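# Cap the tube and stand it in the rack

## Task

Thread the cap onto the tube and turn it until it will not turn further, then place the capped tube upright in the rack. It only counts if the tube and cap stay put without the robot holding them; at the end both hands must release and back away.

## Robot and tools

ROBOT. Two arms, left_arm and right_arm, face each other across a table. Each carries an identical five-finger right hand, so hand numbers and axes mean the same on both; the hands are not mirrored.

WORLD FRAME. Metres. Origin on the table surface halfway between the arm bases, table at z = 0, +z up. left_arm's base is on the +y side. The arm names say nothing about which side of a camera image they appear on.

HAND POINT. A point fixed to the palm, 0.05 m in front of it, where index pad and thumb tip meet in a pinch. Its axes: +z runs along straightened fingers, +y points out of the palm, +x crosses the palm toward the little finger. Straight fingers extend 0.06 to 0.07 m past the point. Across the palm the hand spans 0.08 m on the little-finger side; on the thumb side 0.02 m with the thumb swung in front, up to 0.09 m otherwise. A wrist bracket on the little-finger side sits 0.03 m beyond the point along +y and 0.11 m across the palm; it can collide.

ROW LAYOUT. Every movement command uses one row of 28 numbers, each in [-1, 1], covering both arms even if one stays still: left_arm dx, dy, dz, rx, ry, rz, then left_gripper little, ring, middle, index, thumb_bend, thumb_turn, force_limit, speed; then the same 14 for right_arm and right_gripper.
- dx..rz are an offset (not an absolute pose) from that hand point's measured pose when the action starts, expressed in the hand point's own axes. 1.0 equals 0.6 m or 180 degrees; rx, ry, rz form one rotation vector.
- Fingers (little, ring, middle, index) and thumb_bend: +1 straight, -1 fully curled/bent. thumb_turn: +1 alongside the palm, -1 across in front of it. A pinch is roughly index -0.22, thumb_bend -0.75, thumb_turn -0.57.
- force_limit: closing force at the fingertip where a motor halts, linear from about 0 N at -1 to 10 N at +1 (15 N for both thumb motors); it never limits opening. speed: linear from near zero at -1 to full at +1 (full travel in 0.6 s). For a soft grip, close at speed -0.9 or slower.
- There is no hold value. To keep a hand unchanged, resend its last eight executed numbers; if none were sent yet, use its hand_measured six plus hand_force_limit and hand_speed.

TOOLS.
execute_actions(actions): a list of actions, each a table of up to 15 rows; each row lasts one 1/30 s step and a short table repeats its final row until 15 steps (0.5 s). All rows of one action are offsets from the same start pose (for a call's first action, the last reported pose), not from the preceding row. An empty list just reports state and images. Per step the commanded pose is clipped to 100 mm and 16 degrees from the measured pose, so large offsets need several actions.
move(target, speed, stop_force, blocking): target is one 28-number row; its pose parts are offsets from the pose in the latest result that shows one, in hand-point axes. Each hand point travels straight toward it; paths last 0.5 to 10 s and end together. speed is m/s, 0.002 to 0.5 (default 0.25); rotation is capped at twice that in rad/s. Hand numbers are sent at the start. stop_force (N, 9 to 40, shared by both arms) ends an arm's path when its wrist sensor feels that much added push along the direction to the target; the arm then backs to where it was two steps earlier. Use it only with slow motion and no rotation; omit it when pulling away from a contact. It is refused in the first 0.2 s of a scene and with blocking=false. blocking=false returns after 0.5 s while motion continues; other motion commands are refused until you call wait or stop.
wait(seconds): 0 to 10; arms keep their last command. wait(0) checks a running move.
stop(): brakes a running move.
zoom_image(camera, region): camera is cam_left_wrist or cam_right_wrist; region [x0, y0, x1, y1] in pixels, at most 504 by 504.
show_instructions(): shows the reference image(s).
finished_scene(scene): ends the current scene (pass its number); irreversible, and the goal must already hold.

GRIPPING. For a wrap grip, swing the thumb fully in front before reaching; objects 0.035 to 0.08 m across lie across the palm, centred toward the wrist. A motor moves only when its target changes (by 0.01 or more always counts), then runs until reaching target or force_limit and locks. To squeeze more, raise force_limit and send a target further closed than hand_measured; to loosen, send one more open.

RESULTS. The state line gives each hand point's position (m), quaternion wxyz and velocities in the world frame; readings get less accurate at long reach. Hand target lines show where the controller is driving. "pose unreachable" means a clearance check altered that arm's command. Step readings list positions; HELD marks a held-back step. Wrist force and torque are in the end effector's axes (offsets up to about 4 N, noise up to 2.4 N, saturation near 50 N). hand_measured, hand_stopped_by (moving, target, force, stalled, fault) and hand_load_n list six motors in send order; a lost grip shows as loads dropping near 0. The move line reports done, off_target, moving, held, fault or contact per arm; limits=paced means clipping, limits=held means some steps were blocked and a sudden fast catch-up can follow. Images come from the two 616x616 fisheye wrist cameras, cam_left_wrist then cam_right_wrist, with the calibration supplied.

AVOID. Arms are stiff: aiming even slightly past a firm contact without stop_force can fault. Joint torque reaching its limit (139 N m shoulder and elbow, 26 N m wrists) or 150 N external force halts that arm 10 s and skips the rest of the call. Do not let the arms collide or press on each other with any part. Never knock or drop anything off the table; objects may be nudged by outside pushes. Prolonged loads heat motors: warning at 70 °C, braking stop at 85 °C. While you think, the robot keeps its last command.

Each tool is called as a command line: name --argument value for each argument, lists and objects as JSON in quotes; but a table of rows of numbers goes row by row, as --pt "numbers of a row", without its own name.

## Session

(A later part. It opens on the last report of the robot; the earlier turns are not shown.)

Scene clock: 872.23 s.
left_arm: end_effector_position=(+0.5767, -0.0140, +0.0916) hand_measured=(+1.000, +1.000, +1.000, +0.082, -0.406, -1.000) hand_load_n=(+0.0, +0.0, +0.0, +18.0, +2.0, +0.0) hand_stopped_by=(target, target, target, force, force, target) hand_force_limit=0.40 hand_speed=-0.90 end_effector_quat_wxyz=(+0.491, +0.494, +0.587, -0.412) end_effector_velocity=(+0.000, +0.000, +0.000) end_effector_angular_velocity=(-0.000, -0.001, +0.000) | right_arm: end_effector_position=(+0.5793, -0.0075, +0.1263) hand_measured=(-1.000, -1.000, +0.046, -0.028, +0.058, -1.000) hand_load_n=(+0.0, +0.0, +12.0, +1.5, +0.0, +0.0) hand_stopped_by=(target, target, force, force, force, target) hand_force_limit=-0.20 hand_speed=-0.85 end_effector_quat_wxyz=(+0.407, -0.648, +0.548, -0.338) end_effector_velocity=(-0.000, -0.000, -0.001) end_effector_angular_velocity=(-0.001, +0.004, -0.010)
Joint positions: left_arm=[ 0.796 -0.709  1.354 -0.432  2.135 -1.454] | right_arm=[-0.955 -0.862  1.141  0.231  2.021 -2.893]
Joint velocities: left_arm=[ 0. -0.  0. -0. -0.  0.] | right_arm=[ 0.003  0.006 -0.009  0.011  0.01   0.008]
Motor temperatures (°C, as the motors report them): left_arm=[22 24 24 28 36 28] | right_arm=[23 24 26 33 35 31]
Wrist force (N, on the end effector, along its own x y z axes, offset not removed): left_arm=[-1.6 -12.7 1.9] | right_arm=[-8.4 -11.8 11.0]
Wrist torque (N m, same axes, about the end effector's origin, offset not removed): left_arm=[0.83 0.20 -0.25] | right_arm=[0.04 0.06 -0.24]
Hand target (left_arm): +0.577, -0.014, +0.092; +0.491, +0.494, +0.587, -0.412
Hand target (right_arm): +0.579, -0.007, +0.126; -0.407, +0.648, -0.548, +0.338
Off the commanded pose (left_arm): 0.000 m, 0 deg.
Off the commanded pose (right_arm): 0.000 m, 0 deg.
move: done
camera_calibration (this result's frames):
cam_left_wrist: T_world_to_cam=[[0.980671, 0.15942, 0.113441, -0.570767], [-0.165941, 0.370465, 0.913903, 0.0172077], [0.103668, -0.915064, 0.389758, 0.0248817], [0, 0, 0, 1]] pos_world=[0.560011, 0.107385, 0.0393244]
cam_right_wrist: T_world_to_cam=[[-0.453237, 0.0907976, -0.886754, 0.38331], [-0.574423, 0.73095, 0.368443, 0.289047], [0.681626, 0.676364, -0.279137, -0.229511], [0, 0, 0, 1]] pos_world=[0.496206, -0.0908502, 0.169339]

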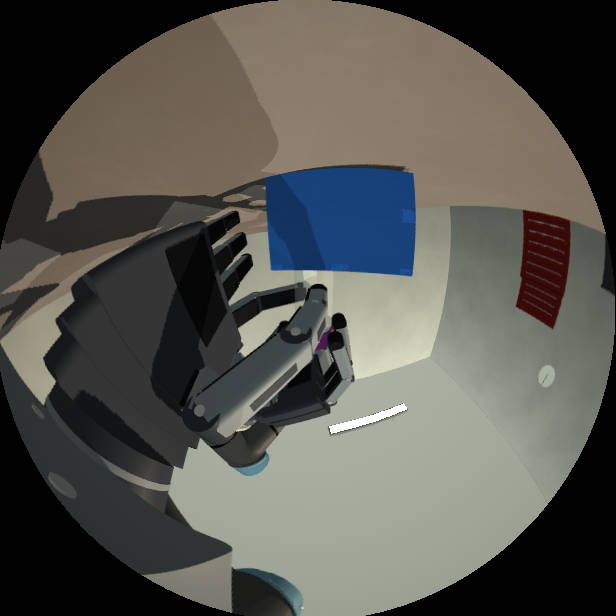

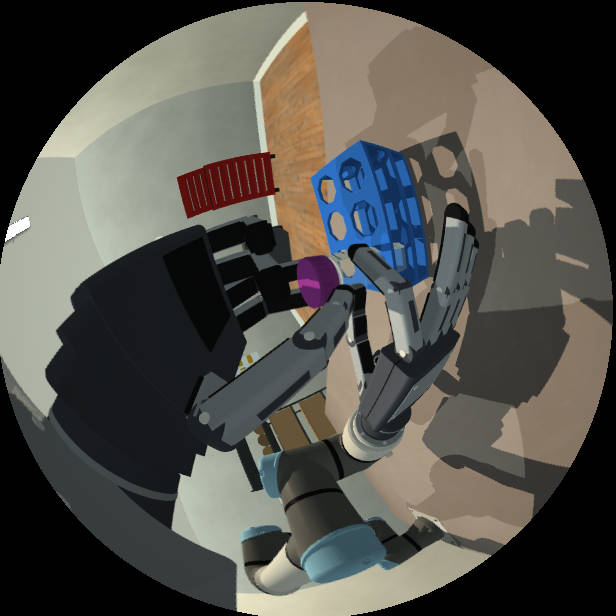

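move --target '[0,0,0,0,0,0,1,1,1,-0.35,-0.55,-1,0.4,-0.9,0.0194,0.0012,-0.0161,0,-0.397,-0.1996,-1,-1,0.25,0.22,0.15,-1,0.3,1]' --speed 0.4

move --target '[0,0,0,0,0,0,1,1,1,-0.35,-0.55,-1,0.4,-0.9,0,0,0,0,0,0,-1,-1,-0.3,-0.3,-0.4,-1,0.2,-0.85]'

move --target '[0,0,0,0,0,0,1,1,1,-0.35,-0.55,-1,0.4,-0.9,0.0045,-0.005,0.014,0,0.1985,0.0998,-1,-1,-0.3,-0.3,-0.4,-1,0.2,-0.85]'

move --target '[0,0,0,0,0,0,1,1,1,-0.35,-0.55,-1,0.4,-0.9,0.0045,-0.0058,0.0136,0,0.1985,0.0998,-1,-1,-0.3,-0.3,-0.4,-1,0.2,-0.85]'

zoom_image --camera "cam_right_wrist" --region '[290,220,410,340]'

Scene clock: 896.17 s.
left_arm: end_effector_position=(+0.5767, -0.0140, +0.0916) hand_measured=(+1.000, +1.000, +1.000, +0.080, -0.408, -1.000) hand_load_n=(+0.0, +0.0, +0.0, +0.0, +0.0, +0.0) hand_stopped_by=(target, target, target, force, force, target) hand_force_limit=0.40 hand_speed=-0.90 end_effector_quat_wxyz=(+0.491, +0.494, +0.587, -0.412) end_effector_velocity=(-0.000, -0.000, +0.000) end_effector_angular_velocity=(-0.000, +0.000, -0.002) | right_arm: end_effector_position=(+0.5725, -0.0205, +0.1302) hand_measured=(-1.000, -1.000, +0.250, +0.220, +0.150, -1.000) hand_load_n=(+0.0, +0.0, +0.0, +0.0, +0.0, +0.0) hand_stopped_by=(target, target, target, target, target, target) hand_force_limit=0.30 hand_speed=1.00 end_effector_quat_wxyz=(-0.530, +0.848, +0.001, +0.006) end_effector_velocity=(+0.000, +0.001, +0.000) end_effector_angular_velocity=(-0.006, +0.004, +0.011)
Joint positions: left_arm=[ 0.796 -0.709  1.354 -0.432  2.135 -1.454] | right_arm=[-1.316 -0.537  0.615  0.905  0.554 -4.059]
Joint velocities: left_arm=[-0.     0.    -0.    -0.     0.002 -0.   ] | right_arm=[ 0.001  0.02  -0.038  0.04  -0.001 -0.02 ]
Motor temperatures (°C, as the motors report them): left_arm=[22 24 24 28 36 28] | right_arm=[23 24 26 33 35 31]
Wrist force (N, on the end effector, along its own x y z axes, offset not removed): left_arm=[-3.8 3.0 4.6] | right_arm=[-3.4 -2.2 -0.7]
Wrist torque (N m, same axes, about the end effector's origin, offset not removed): left_arm=[0.23 0.38 -0.21] | right_arm=[-0.32 0.48 -0.09]
Hand target (left_arm): +0.577, -0.014, +0.092; +0.491, +0.494, +0.587, -0.412
Hand target (right_arm): +0.573, -0.020, +0.130; -0.530, +0.848, +0.001, +0.005
Off the commanded pose (left_arm): 0.000 m, 0 deg.
Off the commanded pose (right_arm): 0.000 m, 0 deg.
move: done
camera_calibration (this result's frames):
cam_left_wrist: T_world_to_cam=[[0.980671, 0.159423, 0.113442, -0.570768], [-0.165943, 0.370463, 0.913904, 0.0172088], [0.103671, -0.915064, 0.389758, 0.0248804], [0, 0, 0, 1]] pos_world=[0.560012, 0.107385, 0.0393244]
cam_right_wrist: T_world_to_cam=[[-0.151829, -0.427945, -0.890961, 0.202216], [-0.827435, -0.438031, 0.351398, 0.416346], [-0.540648, 0.790564, -0.287591, 0.488229], [0, 0, 0, 1]] pos_world=[0.639161, -0.117067, 0.174273]

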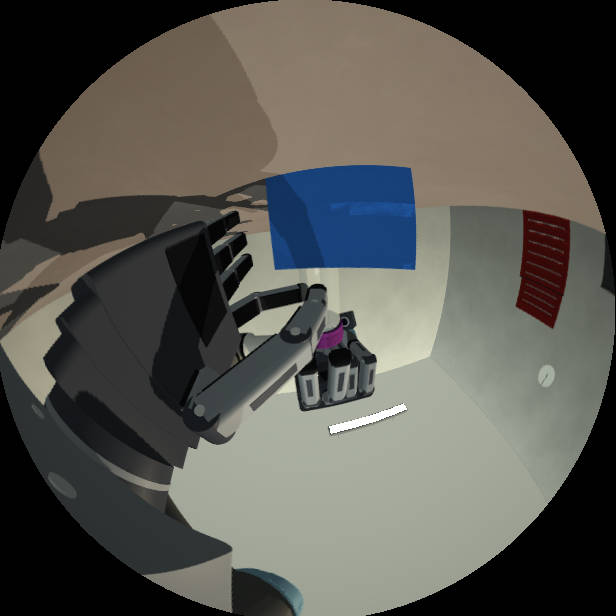

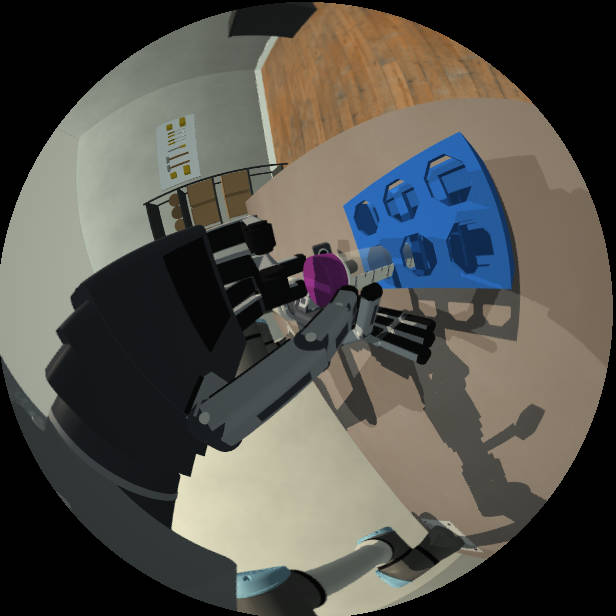

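Scene clock: 897.73 s.
left_arm: end_effector_position=(+0.5767, -0.0140, +0.0916) hand_measured=(+1.000, +1.000, +1.000, +0.080, -0.408, -1.000) hand_load_n=(+0.0, +0.0, +0.0, +0.0, +0.0, +0.0) hand_stopped_by=(target, target, target, force, force, target) hand_force_limit=0.40 hand_speed=-0.90 end_effector_quat_wxyz=(+0.491, +0.494, +0.587, -0.412) end_effector_velocity=(-0.001, -0.001, -0.000) end_effector_angular_velocity=(-0.000, -0.000, -0.002) | right_arm: end_effector_position=(+0.5725, -0.0205, +0.1302) hand_measured=(-1.000, -1.000, +0.046, -0.102, -0.010, -1.000) hand_load_n=(+0.0, +0.0, +7.0, +5.5, +11.5, -2.0) hand_stopped_by=(target, target, force, force, force, target) hand_force_limit=0.20 hand_speed=-0.85 end_effector_quat_wxyz=(-0.530, +0.848, +0.001, +0.006) end_effector_velocity=(-0.000, -0.000, -0.000) end_effector_angular_velocity=(+0.000, +0.000, +0.000)
Joint positions: left_arm=[ 0.796 -0.709  1.354 -0.432  2.135 -1.454] | right_arm=[-1.316 -0.537  0.615  0.905  0.554 -4.059]
Joint velocities: left_arm=[-0.002 -0.     0.001 -0.001  0.     0.   ] | right_arm=[-0.     0.     0.001 -0.    -0.     0.   ]
Motor temperatures (°C, as the motors report them): left_arm=[22 24 24 28 36 28] | right_arm=[23 24 26 33 35 31]
Wrist force (N, on the end effector, along its own x y z axes, offset not removed): left_arm=[-3.8 -1.5 -0.1] | right_arm=[-1.4 -1.2 1.5]
Wrist torque (N m, same axes, about the end effector's origin, offset not removed): left_arm=[-0.28 0.50 -0.35] | right_arm=[-0.10 0.31 0.03]
Hand target (left_arm): +0.577, -0.014, +0.092; +0.491, +0.494, +0.587, -0.412
Hand target (right_arm): +0.573, -0.020, +0.130; -0.530, +0.848, +0.001, +0.006
Off the commanded pose (left_arm): 0.000 m, 0 deg.
Off the commanded pose (right_arm): 0.000 m, 0 deg.
move: done
camera_calibration (this result's frames):
cam_left_wrist: T_world_to_cam=[[0.980671, 0.159419, 0.113441, -0.570766], [-0.165941, 0.370464, 0.913904, 0.017208], [0.103668, -0.915064, 0.389758, 0.0248811], [0, 0, 0, 1]] pos_world=[0.560011, 0.107384, 0.0393243]
cam_right_wrist: T_world_to_cam=[[-0.151802, -0.427934, -0.890971, 0.202218], [-0.827413, -0.438083, 0.351385, 0.416321], [-0.540689, 0.790541, -0.287577, 0.488219], [0, 0, 0, 1]] pos_world=[0.639141, -0.117038, 0.174282]

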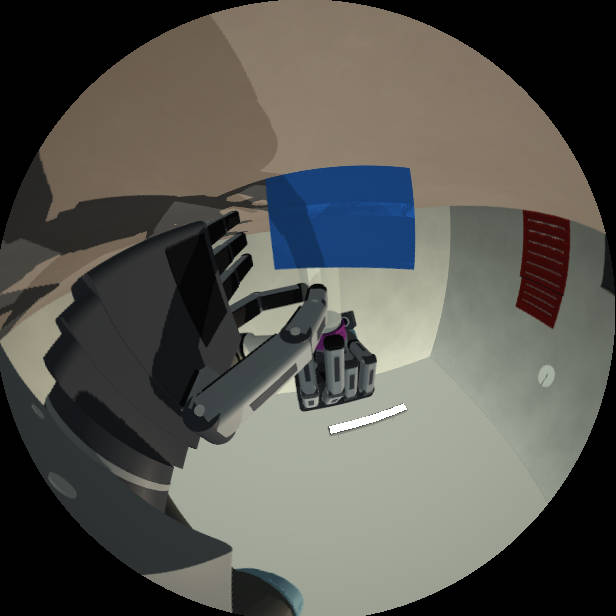

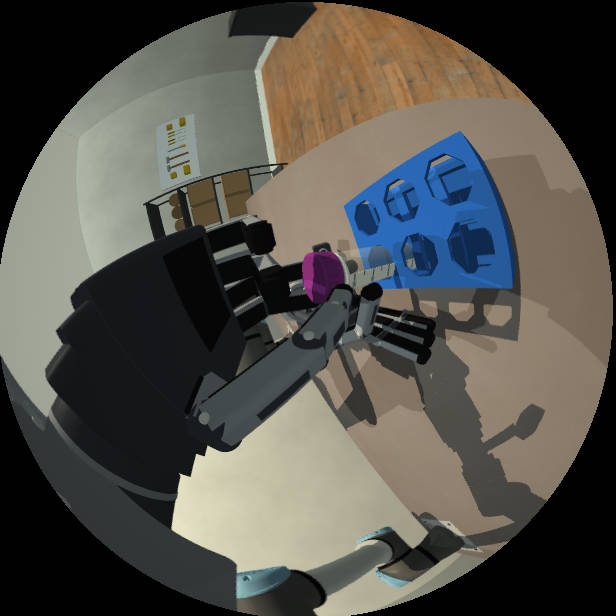

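Scene clock: 899.63 s.
left_arm: end_effector_position=(+0.5767, -0.0140, +0.0916) hand_measured=(+1.000, +1.000, +1.000, +0.080, -0.408, -1.000) hand_load_n=(+0.0, +0.0, +0.0, +5.0, +0.0, +0.0) hand_stopped_by=(target, target, target, force, force, target) hand_force_limit=0.40 hand_speed=-0.90 end_effector_quat_wxyz=(+0.491, +0.494, +0.587, -0.412) end_effector_velocity=(-0.000, +0.000, -0.001) end_effector_angular_velocity=(+0.001, +0.001, -0.000) | right_arm: end_effector_position=(+0.5750, -0.0117, +0.1290) hand_measured=(-1.000, -1.000, +0.046, -0.102, -0.010, -1.000) hand_load_n=(+0.0, +0.0, +11.0, +5.0, +8.5, -2.5) hand_stopped_by=(target, target, force, force, force, target) hand_force_limit=0.20 hand_speed=-0.85 end_effector_quat_wxyz=(+0.499, -0.796, +0.291, -0.183) end_effector_velocity=(+0.001, +0.000, +0.001) end_effector_angular_velocity=(+0.000, -0.003, -0.009)
Joint positions: left_arm=[ 0.796 -0.709  1.354 -0.432  2.135 -1.454] | right_arm=[-1.185 -0.923  1.237  0.173  1.197 -3.333]
Joint velocities: left_arm=[-0.     0.     0.001  0.    -0.    -0.   ] | right_arm=[ 0.003 -0.003  0.002 -0.004  0.011  0.005]
Motor temperatures (°C, as the motors report them): left_arm=[22 24 24 28 36 28] | right_arm=[23 24 26 33 35 31]
Wrist force (N, on the end effector, along its own x y z axes, offset not removed): left_arm=[0.2 -3.8 4.6] | right_arm=[-2.9 -11.1 5.8]
Wrist torque (N m, same axes, about the end effector's origin, offset not removed): left_arm=[-0.10 -0.24 -0.13] | right_arm=[-0.57 0.01 -0.14]
Hand target (left_arm): +0.577, -0.014, +0.092; +0.491, +0.494, +0.587, -0.412
Hand target (right_arm): +0.575, -0.012, +0.129; -0.499, +0.795, -0.291, +0.183
Off the commanded pose (left_arm): 0.000 m, 0 deg.
Off the commanded pose (right_arm): 0.000 m, 0 deg.
move: done
camera_calibration (this result's frames):
cam_left_wrist: T_world_to_cam=[[0.980681, 0.159366, 0.113437, -0.570745], [-0.165917, 0.370476, 0.913903, 0.0171982], [0.103619, -0.915068, 0.389761, 0.0248912], [0, 0, 0, 1]] pos_world=[0.559993, 0.107363, 0.0393244]
cam_right_wrist: T_world_to_cam=[[-0.39663, -0.223311, -0.890403, 0.348364], [-0.913489, 0.191831, 0.358803, 0.478591], [0.0906822, 0.955685, -0.280078, 0.120233], [0, 0, 0, 1]] pos_world=[0.564456, -0.12892, 0.172139]

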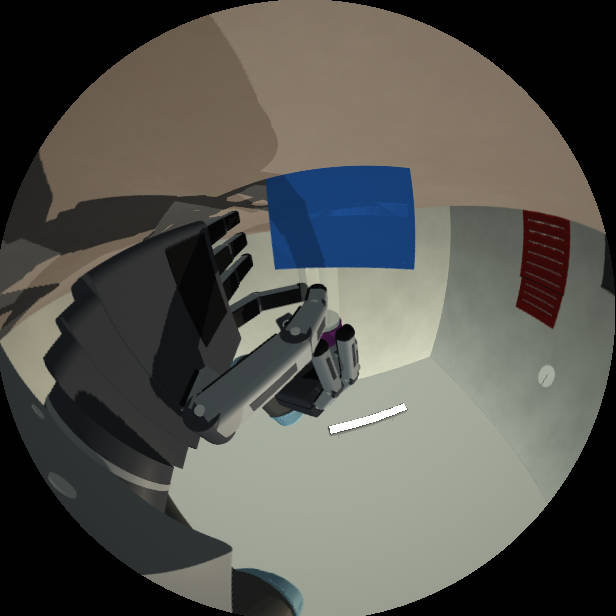

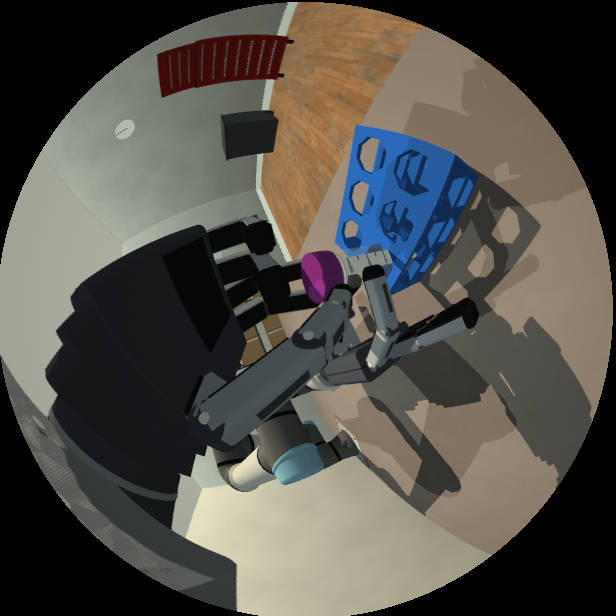

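Scene clock: 901.53 s.
left_arm: end_effector_position=(+0.5767, -0.0140, +0.0916) hand_measured=(+1.000, +1.000, +1.000, +0.082, -0.408, -1.000) hand_load_n=(+0.0, +0.0, +0.0, +15.5, +0.0, +0.0) hand_stopped_by=(target, target, target, force, force, target) hand_force_limit=0.40 hand_speed=-0.90 end_effector_quat_wxyz=(+0.491, +0.494, +0.587, -0.412) end_effector_velocity=(+0.001, +0.001, -0.000) end_effector_angular_velocity=(+0.001, +0.001, +0.001) | right_arm: end_effector_position=(+0.5829, -0.0067, +0.1285) hand_measured=(-1.000, -1.000, +0.046, -0.102, -0.012, -1.000) hand_load_n=(+0.0, +0.0, +17.0, +2.5, +4.5, +0.0) hand_stopped_by=(target, target, force, force, force, target) hand_force_limit=0.20 hand_speed=-0.85 end_effector_quat_wxyz=(+0.408, -0.648, +0.548, -0.338) end_effector_velocity=(+0.001, +0.000, +0.001) end_effector_angular_velocity=(-0.001, +0.000, -0.009)
Joint positions: left_arm=[ 0.796 -0.709  1.354 -0.432  2.135 -1.454] | right_arm=[-0.958 -0.857  1.127  0.239  2.018 -2.895]
Joint velocities: left_arm=[ 0.001  0.    -0.     0.002  0.    -0.   ] | right_arm=[ 0.003  0.005 -0.01   0.009  0.011  0.006]
Motor temperatures (°C, as the motors report them): left_arm=[22 24 24 28 36 28] | right_arm=[23 24 26 33 35 31]
Wrist force (N, on the end effector, along its own x y z axes, offset not removed): left_arm=[-2.3 -18.9 11.4] | right_arm=[-8.8 -18.2 11.1]
Wrist torque (N m, same axes, about the end effector's origin, offset not removed): left_arm=[-0.06 0.21 -0.34] | right_arm=[-0.03 -0.50 -0.11]
Hand target (left_arm): +0.577, -0.014, +0.092; +0.491, +0.494, +0.587, -0.412
Hand target (right_arm): +0.583, -0.007, +0.128; -0.408, +0.647, -0.548, +0.338
Off the commanded pose (left_arm): 0.000 m, 0 deg.
Off the commanded pose (right_arm): 0.000 m, 0 deg.
move: done
camera_calibration (this result's frames):
cam_left_wrist: T_world_to_cam=[[0.980699, 0.159267, 0.113415, -0.570704], [-0.165858, 0.370483, 0.913911, 0.0171738], [0.103537, -0.915083, 0.389748, 0.0249126], [0, 0, 0, 1]] pos_world=[0.559958, 0.107329, 0.0393216]
cam_right_wrist: T_world_to_cam=[[-0.452669, 0.0913501, -0.886987, 0.3865], [-0.57514, 0.730243, 0.368726, 0.290115], [0.681399, 0.677053, -0.278019, -0.231875], [0, 0, 0, 1]] pos_world=[0.499813, -0.0901698, 0.171382]

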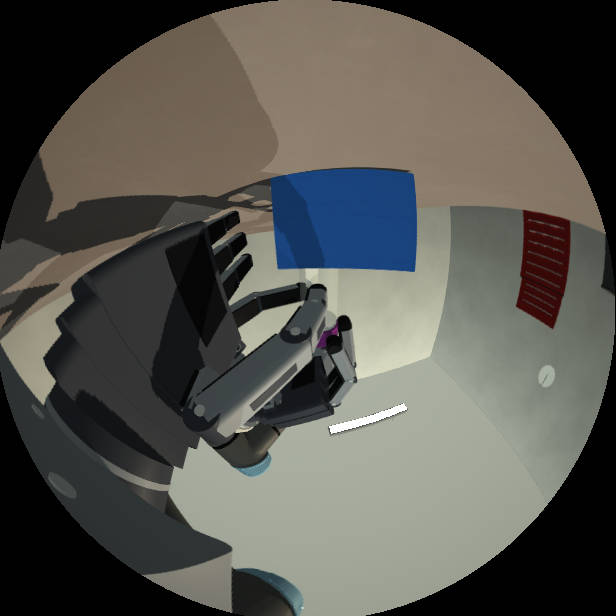

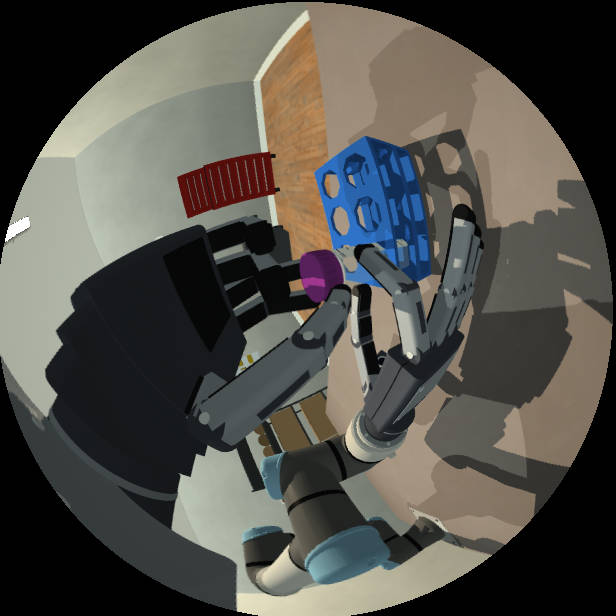

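Region (290, 220, 410, 340) of cam_right_wrist's 616x616 image, scaled by 4.200, with more detail than that image has.

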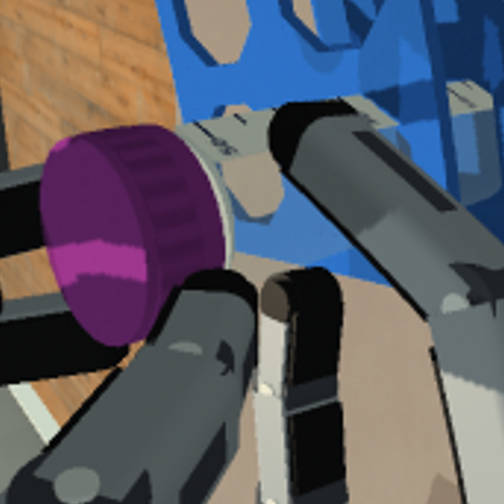

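move --target '[0,0,0,0,0,0,1,1,1,0.4,0.2,-1,0.4,-0.5,0,0,0,0,0,0,-1,-1,0.3,0.22,0.2,-1,0.3,-0.5]'

move --target '[0,0.024,0.007,0,0,0,1,1,1,0.4,0.2,-1,0.4,-0.5,0.008,-0.006,0.008,0,0,0,-1,-1,0.3,0.22,0.2,-1,0.3,-0.5]' --speed 0.03

zoom_image --camera "cam_right_wrist" --region '[280,200,430,350]'

Scene clock: 911.27 s.
left_arm: end_effector_position=(+0.5767, -0.0140, +0.0916) hand_measured=(+1.000, +1.000, +1.000, +0.400, +0.200, -1.000) hand_load_n=(+0.0, +0.0, +0.0, +0.0, +0.0, +0.0) hand_stopped_by=(target, target, target, target, target, target) hand_force_limit=0.40 hand_speed=-0.50 end_effector_quat_wxyz=(+0.491, +0.494, +0.587, -0.412) end_effector_velocity=(+0.001, +0.001, +0.000) end_effector_angular_velocity=(-0.000, -0.000, +0.001) | right_arm: end_effector_position=(+0.5829, -0.0067, +0.1285) hand_measured=(-1.000, -1.000, +0.300, +0.220, +0.200, -1.000) hand_load_n=(+0.0, +0.0, +0.0, +0.0, +0.0, +0.0) hand_stopped_by=(target, target, target, target, target, target) hand_force_limit=0.30 hand_speed=-0.50 end_effector_quat_wxyz=(+0.408, -0.648, +0.548, -0.338) end_effector_velocity=(-0.000, -0.000, -0.000) end_effector_angular_velocity=(-0.002, +0.001, +0.001)
Joint positions: left_arm=[ 0.796 -0.709  1.354 -0.432  2.135 -1.454] | right_arm=[-0.958 -0.857  1.127  0.239  2.018 -2.895]
Joint velocities: left_arm=[ 0.001 -0.    -0.    -0.    -0.     0.   ] | right_arm=[-0.     0.001 -0.001  0.002 -0.    -0.001]
Motor temperatures (°C, as the motors report them): left_arm=[22 24 24 28 36 28] | right_arm=[23 24 26 33 35 31]
Wrist force (N, on the end effector, along its own x y z axes, offset not removed): left_arm=[-0.8 -2.6 2.7] | right_arm=[-1.3 -1.3 0.7]
Wrist torque (N m, same axes, about the end effector's origin, offset not removed): left_arm=[-0.27 -0.16 -0.22] | right_arm=[-0.33 0.22 0.00]
Hand target (left_arm): +0.577, -0.014, +0.092; +0.491, +0.494, +0.587, -0.412
Hand target (right_arm): +0.583, -0.007, +0.129; -0.408, +0.648, -0.548, +0.338
Off the commanded pose (left_arm): 0.000 m, 0 deg.
Off the commanded pose (right_arm): 0.000 m, 0 deg.
move: done
camera_calibration (this result's frames):
cam_left_wrist: T_world_to_cam=[[0.980699, 0.159267, 0.113417, -0.570704], [-0.16586, 0.370484, 0.91391, 0.0171743], [0.103537, -0.915082, 0.389749, 0.0249125], [0, 0, 0, 1]] pos_world=[0.559959, 0.107329, 0.039322]
cam_right_wrist: T_world_to_cam=[[-0.452669, 0.091348, -0.886987, 0.386499], [-0.575143, 0.730241, 0.368726, 0.290114], [0.681397, 0.677055, -0.278019, -0.231873], [0, 0, 0, 1]] pos_world=[0.499811, -0.0901679, 0.171381]

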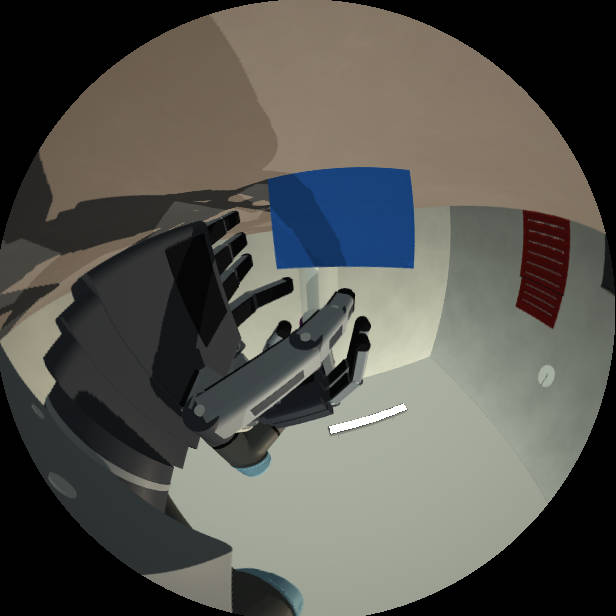

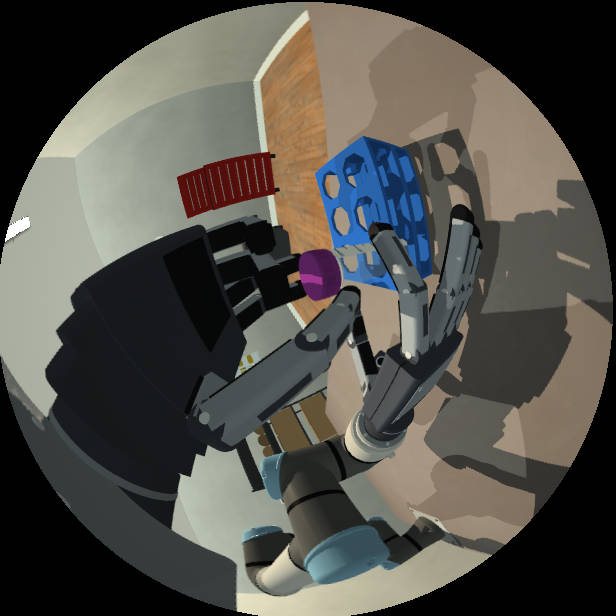

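Scene clock: 912.10 s.
left_arm: end_effector_position=(+0.5914, -0.0156, +0.0909) hand_measured=(+1.000, +1.000, +1.000, +0.400, +0.200, -1.000) hand_load_n=(+0.0, +0.0, +0.0, +0.0, +0.0, +0.0) hand_stopped_by=(target, target, target, target, target, target) hand_force_limit=0.40 hand_speed=-0.50 end_effector_quat_wxyz=(+0.491, +0.494, +0.587, -0.412) end_effector_velocity=(+0.001, -0.001, -0.000) end_effector_angular_velocity=(+0.001, +0.000, -0.001) | right_arm: end_effector_position=(+0.5895, -0.0104, +0.1296) hand_measured=(-1.000, -1.000, +0.300, +0.220, +0.200, -1.000) hand_load_n=(+0.0, +0.0, +0.0, +0.0, +0.0, +0.0) hand_stopped_by=(target, target, target, target, target, target) hand_force_limit=0.30 hand_speed=-0.50 end_effector_quat_wxyz=(+0.408, -0.648, +0.548, -0.338) end_effector_velocity=(+0.001, -0.001, -0.000) end_effector_angular_velocity=(-0.001, +0.000, -0.001)
Joint positions: left_arm=[ 0.811 -0.681  1.301 -0.404  2.15  -1.45 ] | right_arm=[-0.969 -0.855  1.121  0.24   2.008 -2.901]
Joint velocities: left_arm=[ 0.001  0.004 -0.007  0.004  0.002  0.001] | right_arm=[-0.001  0.    -0.     0.     0.    -0.001]
Motor temperatures (°C, as the motors report them): left_arm=[22 24 24 28 36 28] | right_arm=[23 24 26 33 35 31]
Wrist force (N, on the end effector, along its own x y z axes, offset not removed): left_arm=[-3.1 0.8 1.1] | right_arm=[-2.7 -1.7 1.5]
Wrist torque (N m, same axes, about the end effector's origin, offset not removed): left_arm=[0.10 0.35 -0.15] | right_arm=[-0.25 0.27 -0.11]
Hand target (left_arm): +0.592, -0.016, +0.091; +0.491, +0.494, +0.587, -0.412
Hand target (right_arm): +0.590, -0.010, +0.130; -0.408, +0.648, -0.548, +0.338
Off the commanded pose (left_arm): 0.000 m, 0 deg.
Off the commanded pose (right_arm): 0.000 m, 0 deg.
move: done
camera_calibration (this result's frames):
cam_left_wrist: T_world_to_cam=[[0.980693, 0.159299, 0.113423, -0.584822], [-0.16588, 0.370496, 0.913902, 0.0208622], [0.10356, -0.915072, 0.389767, 0.0222171], [0, 0, 0, 1]] pos_world=[0.574691, 0.105762, 0.0386069]
cam_right_wrist: T_world_to_cam=[[-0.452647, 0.0913615, -0.886997, 0.390755], [-0.575152, 0.730235, 0.368723, 0.296192], [0.681403, 0.67706, -0.277992, -0.233542], [0, 0, 0, 1]] pos_world=[0.506365, -0.0938676, 0.172463]

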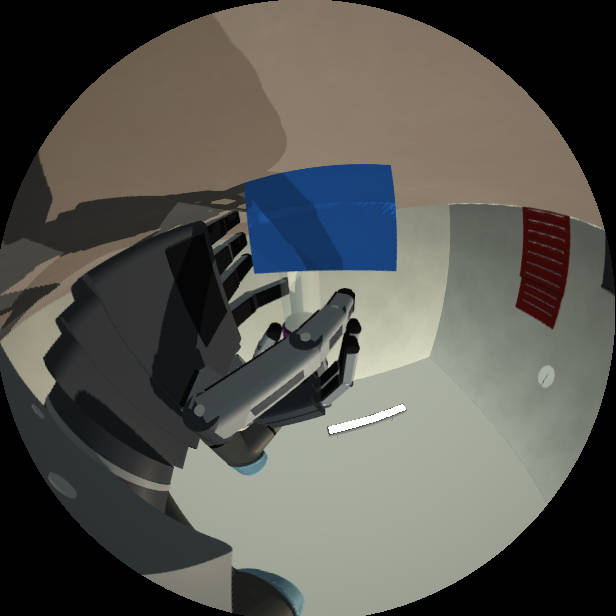

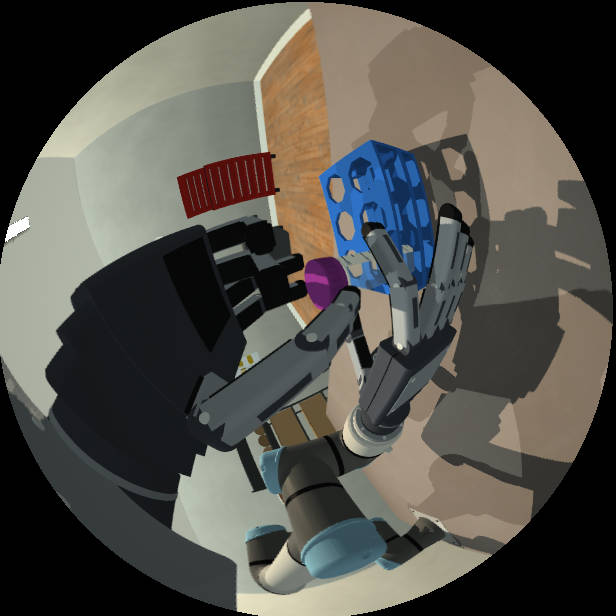

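Region (280, 200, 430, 350) of cam_right_wrist's 616x616 image, scaled by 3.360, with more detail than that image has.

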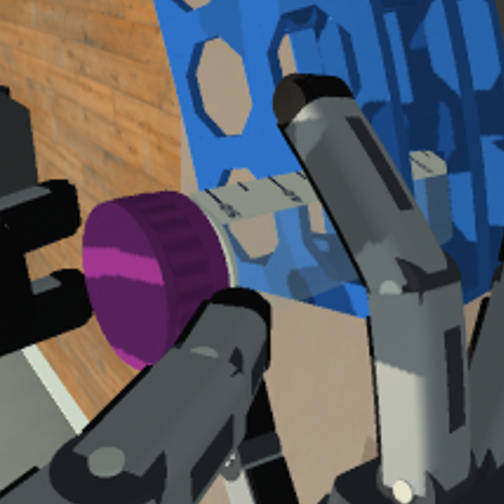

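move --target '[0,-0.004,0.009,0,0,0,1,1,1,0.3,-0.1,-1,0.4,-0.9,0.0227,0.0113,-0.0225,0,-0.397,-0.1996,-1,-1,0.25,0.2,0.2,-1,0.3,-0.5]' --speed 0.35

move --target '[0,0,0,0,0,0,1,1,1,-0.35,-0.65,-1,0.2,-0.9,0,0,0,0,0,0,-1,-1,0.25,0.2,0.15,-1,0.3,-0.5]'

zoom_image --camera "cam_right_wrist" --region '[280,200,430,350]'

Scene clock: 928.77 s.
left_arm: end_effector_position=(+0.5900, -0.0212, +0.0900) hand_measured=(+1.000, +1.000, +1.000, +0.300, -0.100, -1.000) hand_load_n=(+0.0, +0.0, +0.0, +0.0, +0.0, +0.0) hand_stopped_by=(target, target, target, target, target, target) hand_force_limit=0.40 hand_speed=-0.90 end_effector_quat_wxyz=(+0.491, +0.494, +0.587, -0.412) end_effector_velocity=(-0.000, -0.000, -0.000) end_effector_angular_velocity=(+0.001, +0.000, -0.000) | right_arm: end_effector_position=(+0.5770, -0.0263, +0.1297) hand_measured=(-1.000, -1.000, +0.250, +0.200, +0.200, -1.000) hand_load_n=(+0.0, +0.0, +0.0, +0.0, +0.0, +0.0) hand_stopped_by=(target, target, target, target, target, target) hand_force_limit=0.30 hand_speed=-0.50 end_effector_quat_wxyz=(-0.530, +0.848, +0.002, +0.005) end_effector_velocity=(-0.001, -0.000, -0.001) end_effector_angular_velocity=(-0.001, +0.004, +0.000)
Joint positions: left_arm=[ 0.803 -0.676  1.293 -0.403  2.143 -1.452] | right_arm=[-1.326 -0.527  0.601  0.925  0.547 -4.078]
Joint velocities: left_arm=[-0.     0.     0.     0.001  0.     0.   ] | right_arm=[ 0.     0.001 -0.     0.004 -0.    -0.   ]
Motor temperatures (°C, as the motors report them): left_arm=[22 24 24 28 36 28] | right_arm=[23 24 26 33 35 31]
Wrist force (N, on the end effector, along its own x y z axes, offset not removed): left_arm=[0.9 0.6 0.3] | right_arm=[-2.1 -0.2 1.0]
Wrist torque (N m, same axes, about the end effector's origin, offset not removed): left_arm=[0.27 -0.26 -0.16] | right_arm=[-0.19 0.29 0.00]
Hand target (left_arm): +0.590, -0.021, +0.090; +0.491, +0.494, +0.587, -0.412
Hand target (right_arm): +0.577, -0.026, +0.130; -0.530, +0.848, +0.002, +0.005
Off the commanded pose (left_arm): 0.000 m, 0 deg.
Off the commanded pose (right_arm): 0.000 m, 0 deg.
move: done
camera_calibration (this result's frames):
cam_left_wrist: T_world_to_cam=[[0.980694, 0.159299, 0.113419, -0.582389], [-0.165877, 0.370499, 0.913901, 0.0236007], [0.103562, -0.915071, 0.389769, 0.0175789], [0, 0, 0, 1]] pos_world=[0.57324, 0.100116, 0.0376338]
cam_right_wrist: T_world_to_cam=[[-0.150862, -0.427996, -0.8911, 0.199387], [-0.826773, -0.439534, 0.35108, 0.417312], [-0.54193, 0.789702, -0.287547, 0.495816], [0, 0, 0, 1]] pos_world=[0.6438, -0.122787, 0.173734]

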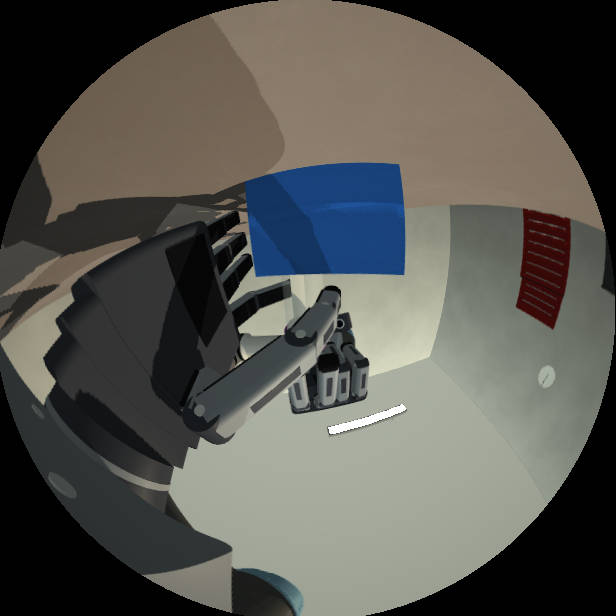

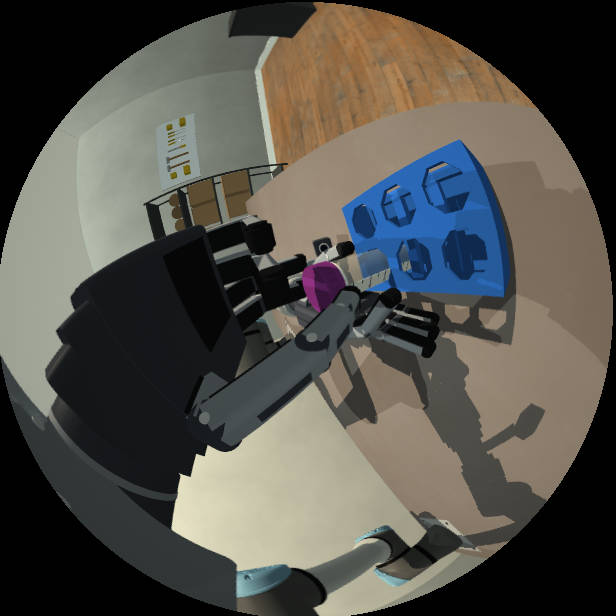

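Scene clock: 930.90 s.
left_arm: end_effector_position=(+0.5899, -0.0213, +0.0900) hand_measured=(+1.000, +1.000, +1.000, +0.036, -0.292, -1.000) hand_load_n=(+0.0, +0.0, +0.0, +10.0, +8.5, -1.0) hand_stopped_by=(target, target, target, force, force, target) hand_force_limit=0.20 hand_speed=-0.90 end_effector_quat_wxyz=(+0.491, +0.494, +0.587, -0.412) end_effector_velocity=(+0.002, +0.002, +0.001) end_effector_angular_velocity=(-0.001, -0.001, +0.003) | right_arm: end_effector_position=(+0.5770, -0.0263, +0.1297) hand_measured=(-1.000, -1.000, +0.250, +0.200, +0.150, -1.000) hand_load_n=(+0.0, +0.0, +0.0, +0.0, +0.0, +0.0) hand_stopped_by=(target, target, target, target, target, target) hand_force_limit=0.30 hand_speed=-0.50 end_effector_quat_wxyz=(-0.530, +0.848, +0.002, +0.005) end_effector_velocity=(+0.000, +0.000, +0.001) end_effector_angular_velocity=(-0.000, -0.000, -0.001)
Joint positions: left_arm=[ 0.803 -0.676  1.293 -0.403  2.143 -1.452] | right_arm=[-1.326 -0.527  0.601  0.925  0.547 -4.078]
Joint velocities: left_arm=[ 0.003  0.    -0.001 -0.     0.     0.   ] | right_arm=[-0.    -0.    -0.001  0.001  0.     0.001]
Motor temperatures (°C, as the motors report them): left_arm=[22 24 24 28 36 28] | right_arm=[23 24 26 33 35 31]
Wrist force (N, on the end effector, along its own x y z axes, offset not removed): left_arm=[-3.5 2.6 2.7] | right_arm=[0.6 -2.8 0.7]
Wrist torque (N m, same axes, about the end effector's origin, offset not removed): left_arm=[0.38 0.36 -0.22] | right_arm=[-0.44 -0.15 0.08]
Hand target (left_arm): +0.590, -0.021, +0.090; +0.491, +0.494, +0.587, -0.412
Hand target (right_arm): +0.577, -0.026, +0.130; -0.530, +0.848, +0.002, +0.005
Off the commanded pose (left_arm): 0.000 m, 0 deg.
Off the commanded pose (right_arm): 0.000 m, 0 deg.
move: done
camera_calibration (this result's frames):
cam_left_wrist: T_world_to_cam=[[0.980695, 0.159294, 0.113415, -0.582386], [-0.16587, 0.370495, 0.913904, 0.0236], [0.103559, -0.915073, 0.389765, 0.0175797], [0, 0, 0, 1]] pos_world=[0.573237, 0.100113, 0.037631]
cam_right_wrist: T_world_to_cam=[[-0.150867, -0.428007, -0.891094, 0.199372], [-0.826762, -0.439542, 0.351094, 0.417309], [-0.541944, 0.789692, -0.287548, 0.495817], [0, 0, 0, 1]] pos_world=[0.643799, -0.122785, 0.173716]

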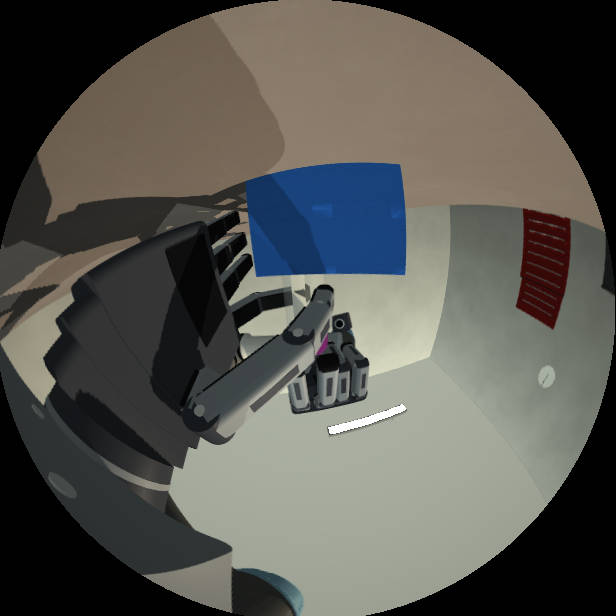

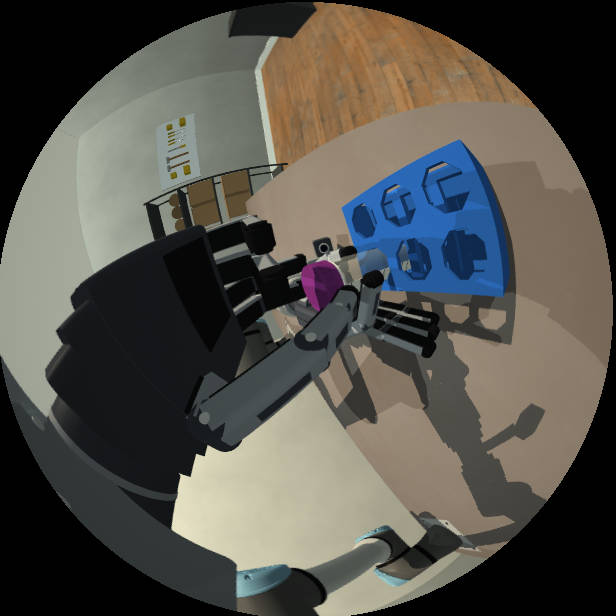

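Region (280, 200, 430, 350) of cam_right_wrist's 616x616 image, scaled by 3.360, with more detail than that image has.

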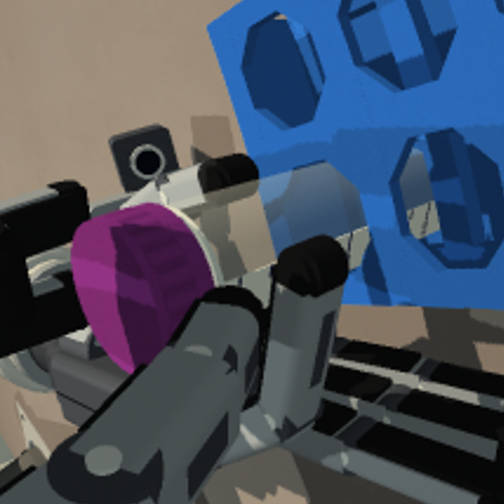

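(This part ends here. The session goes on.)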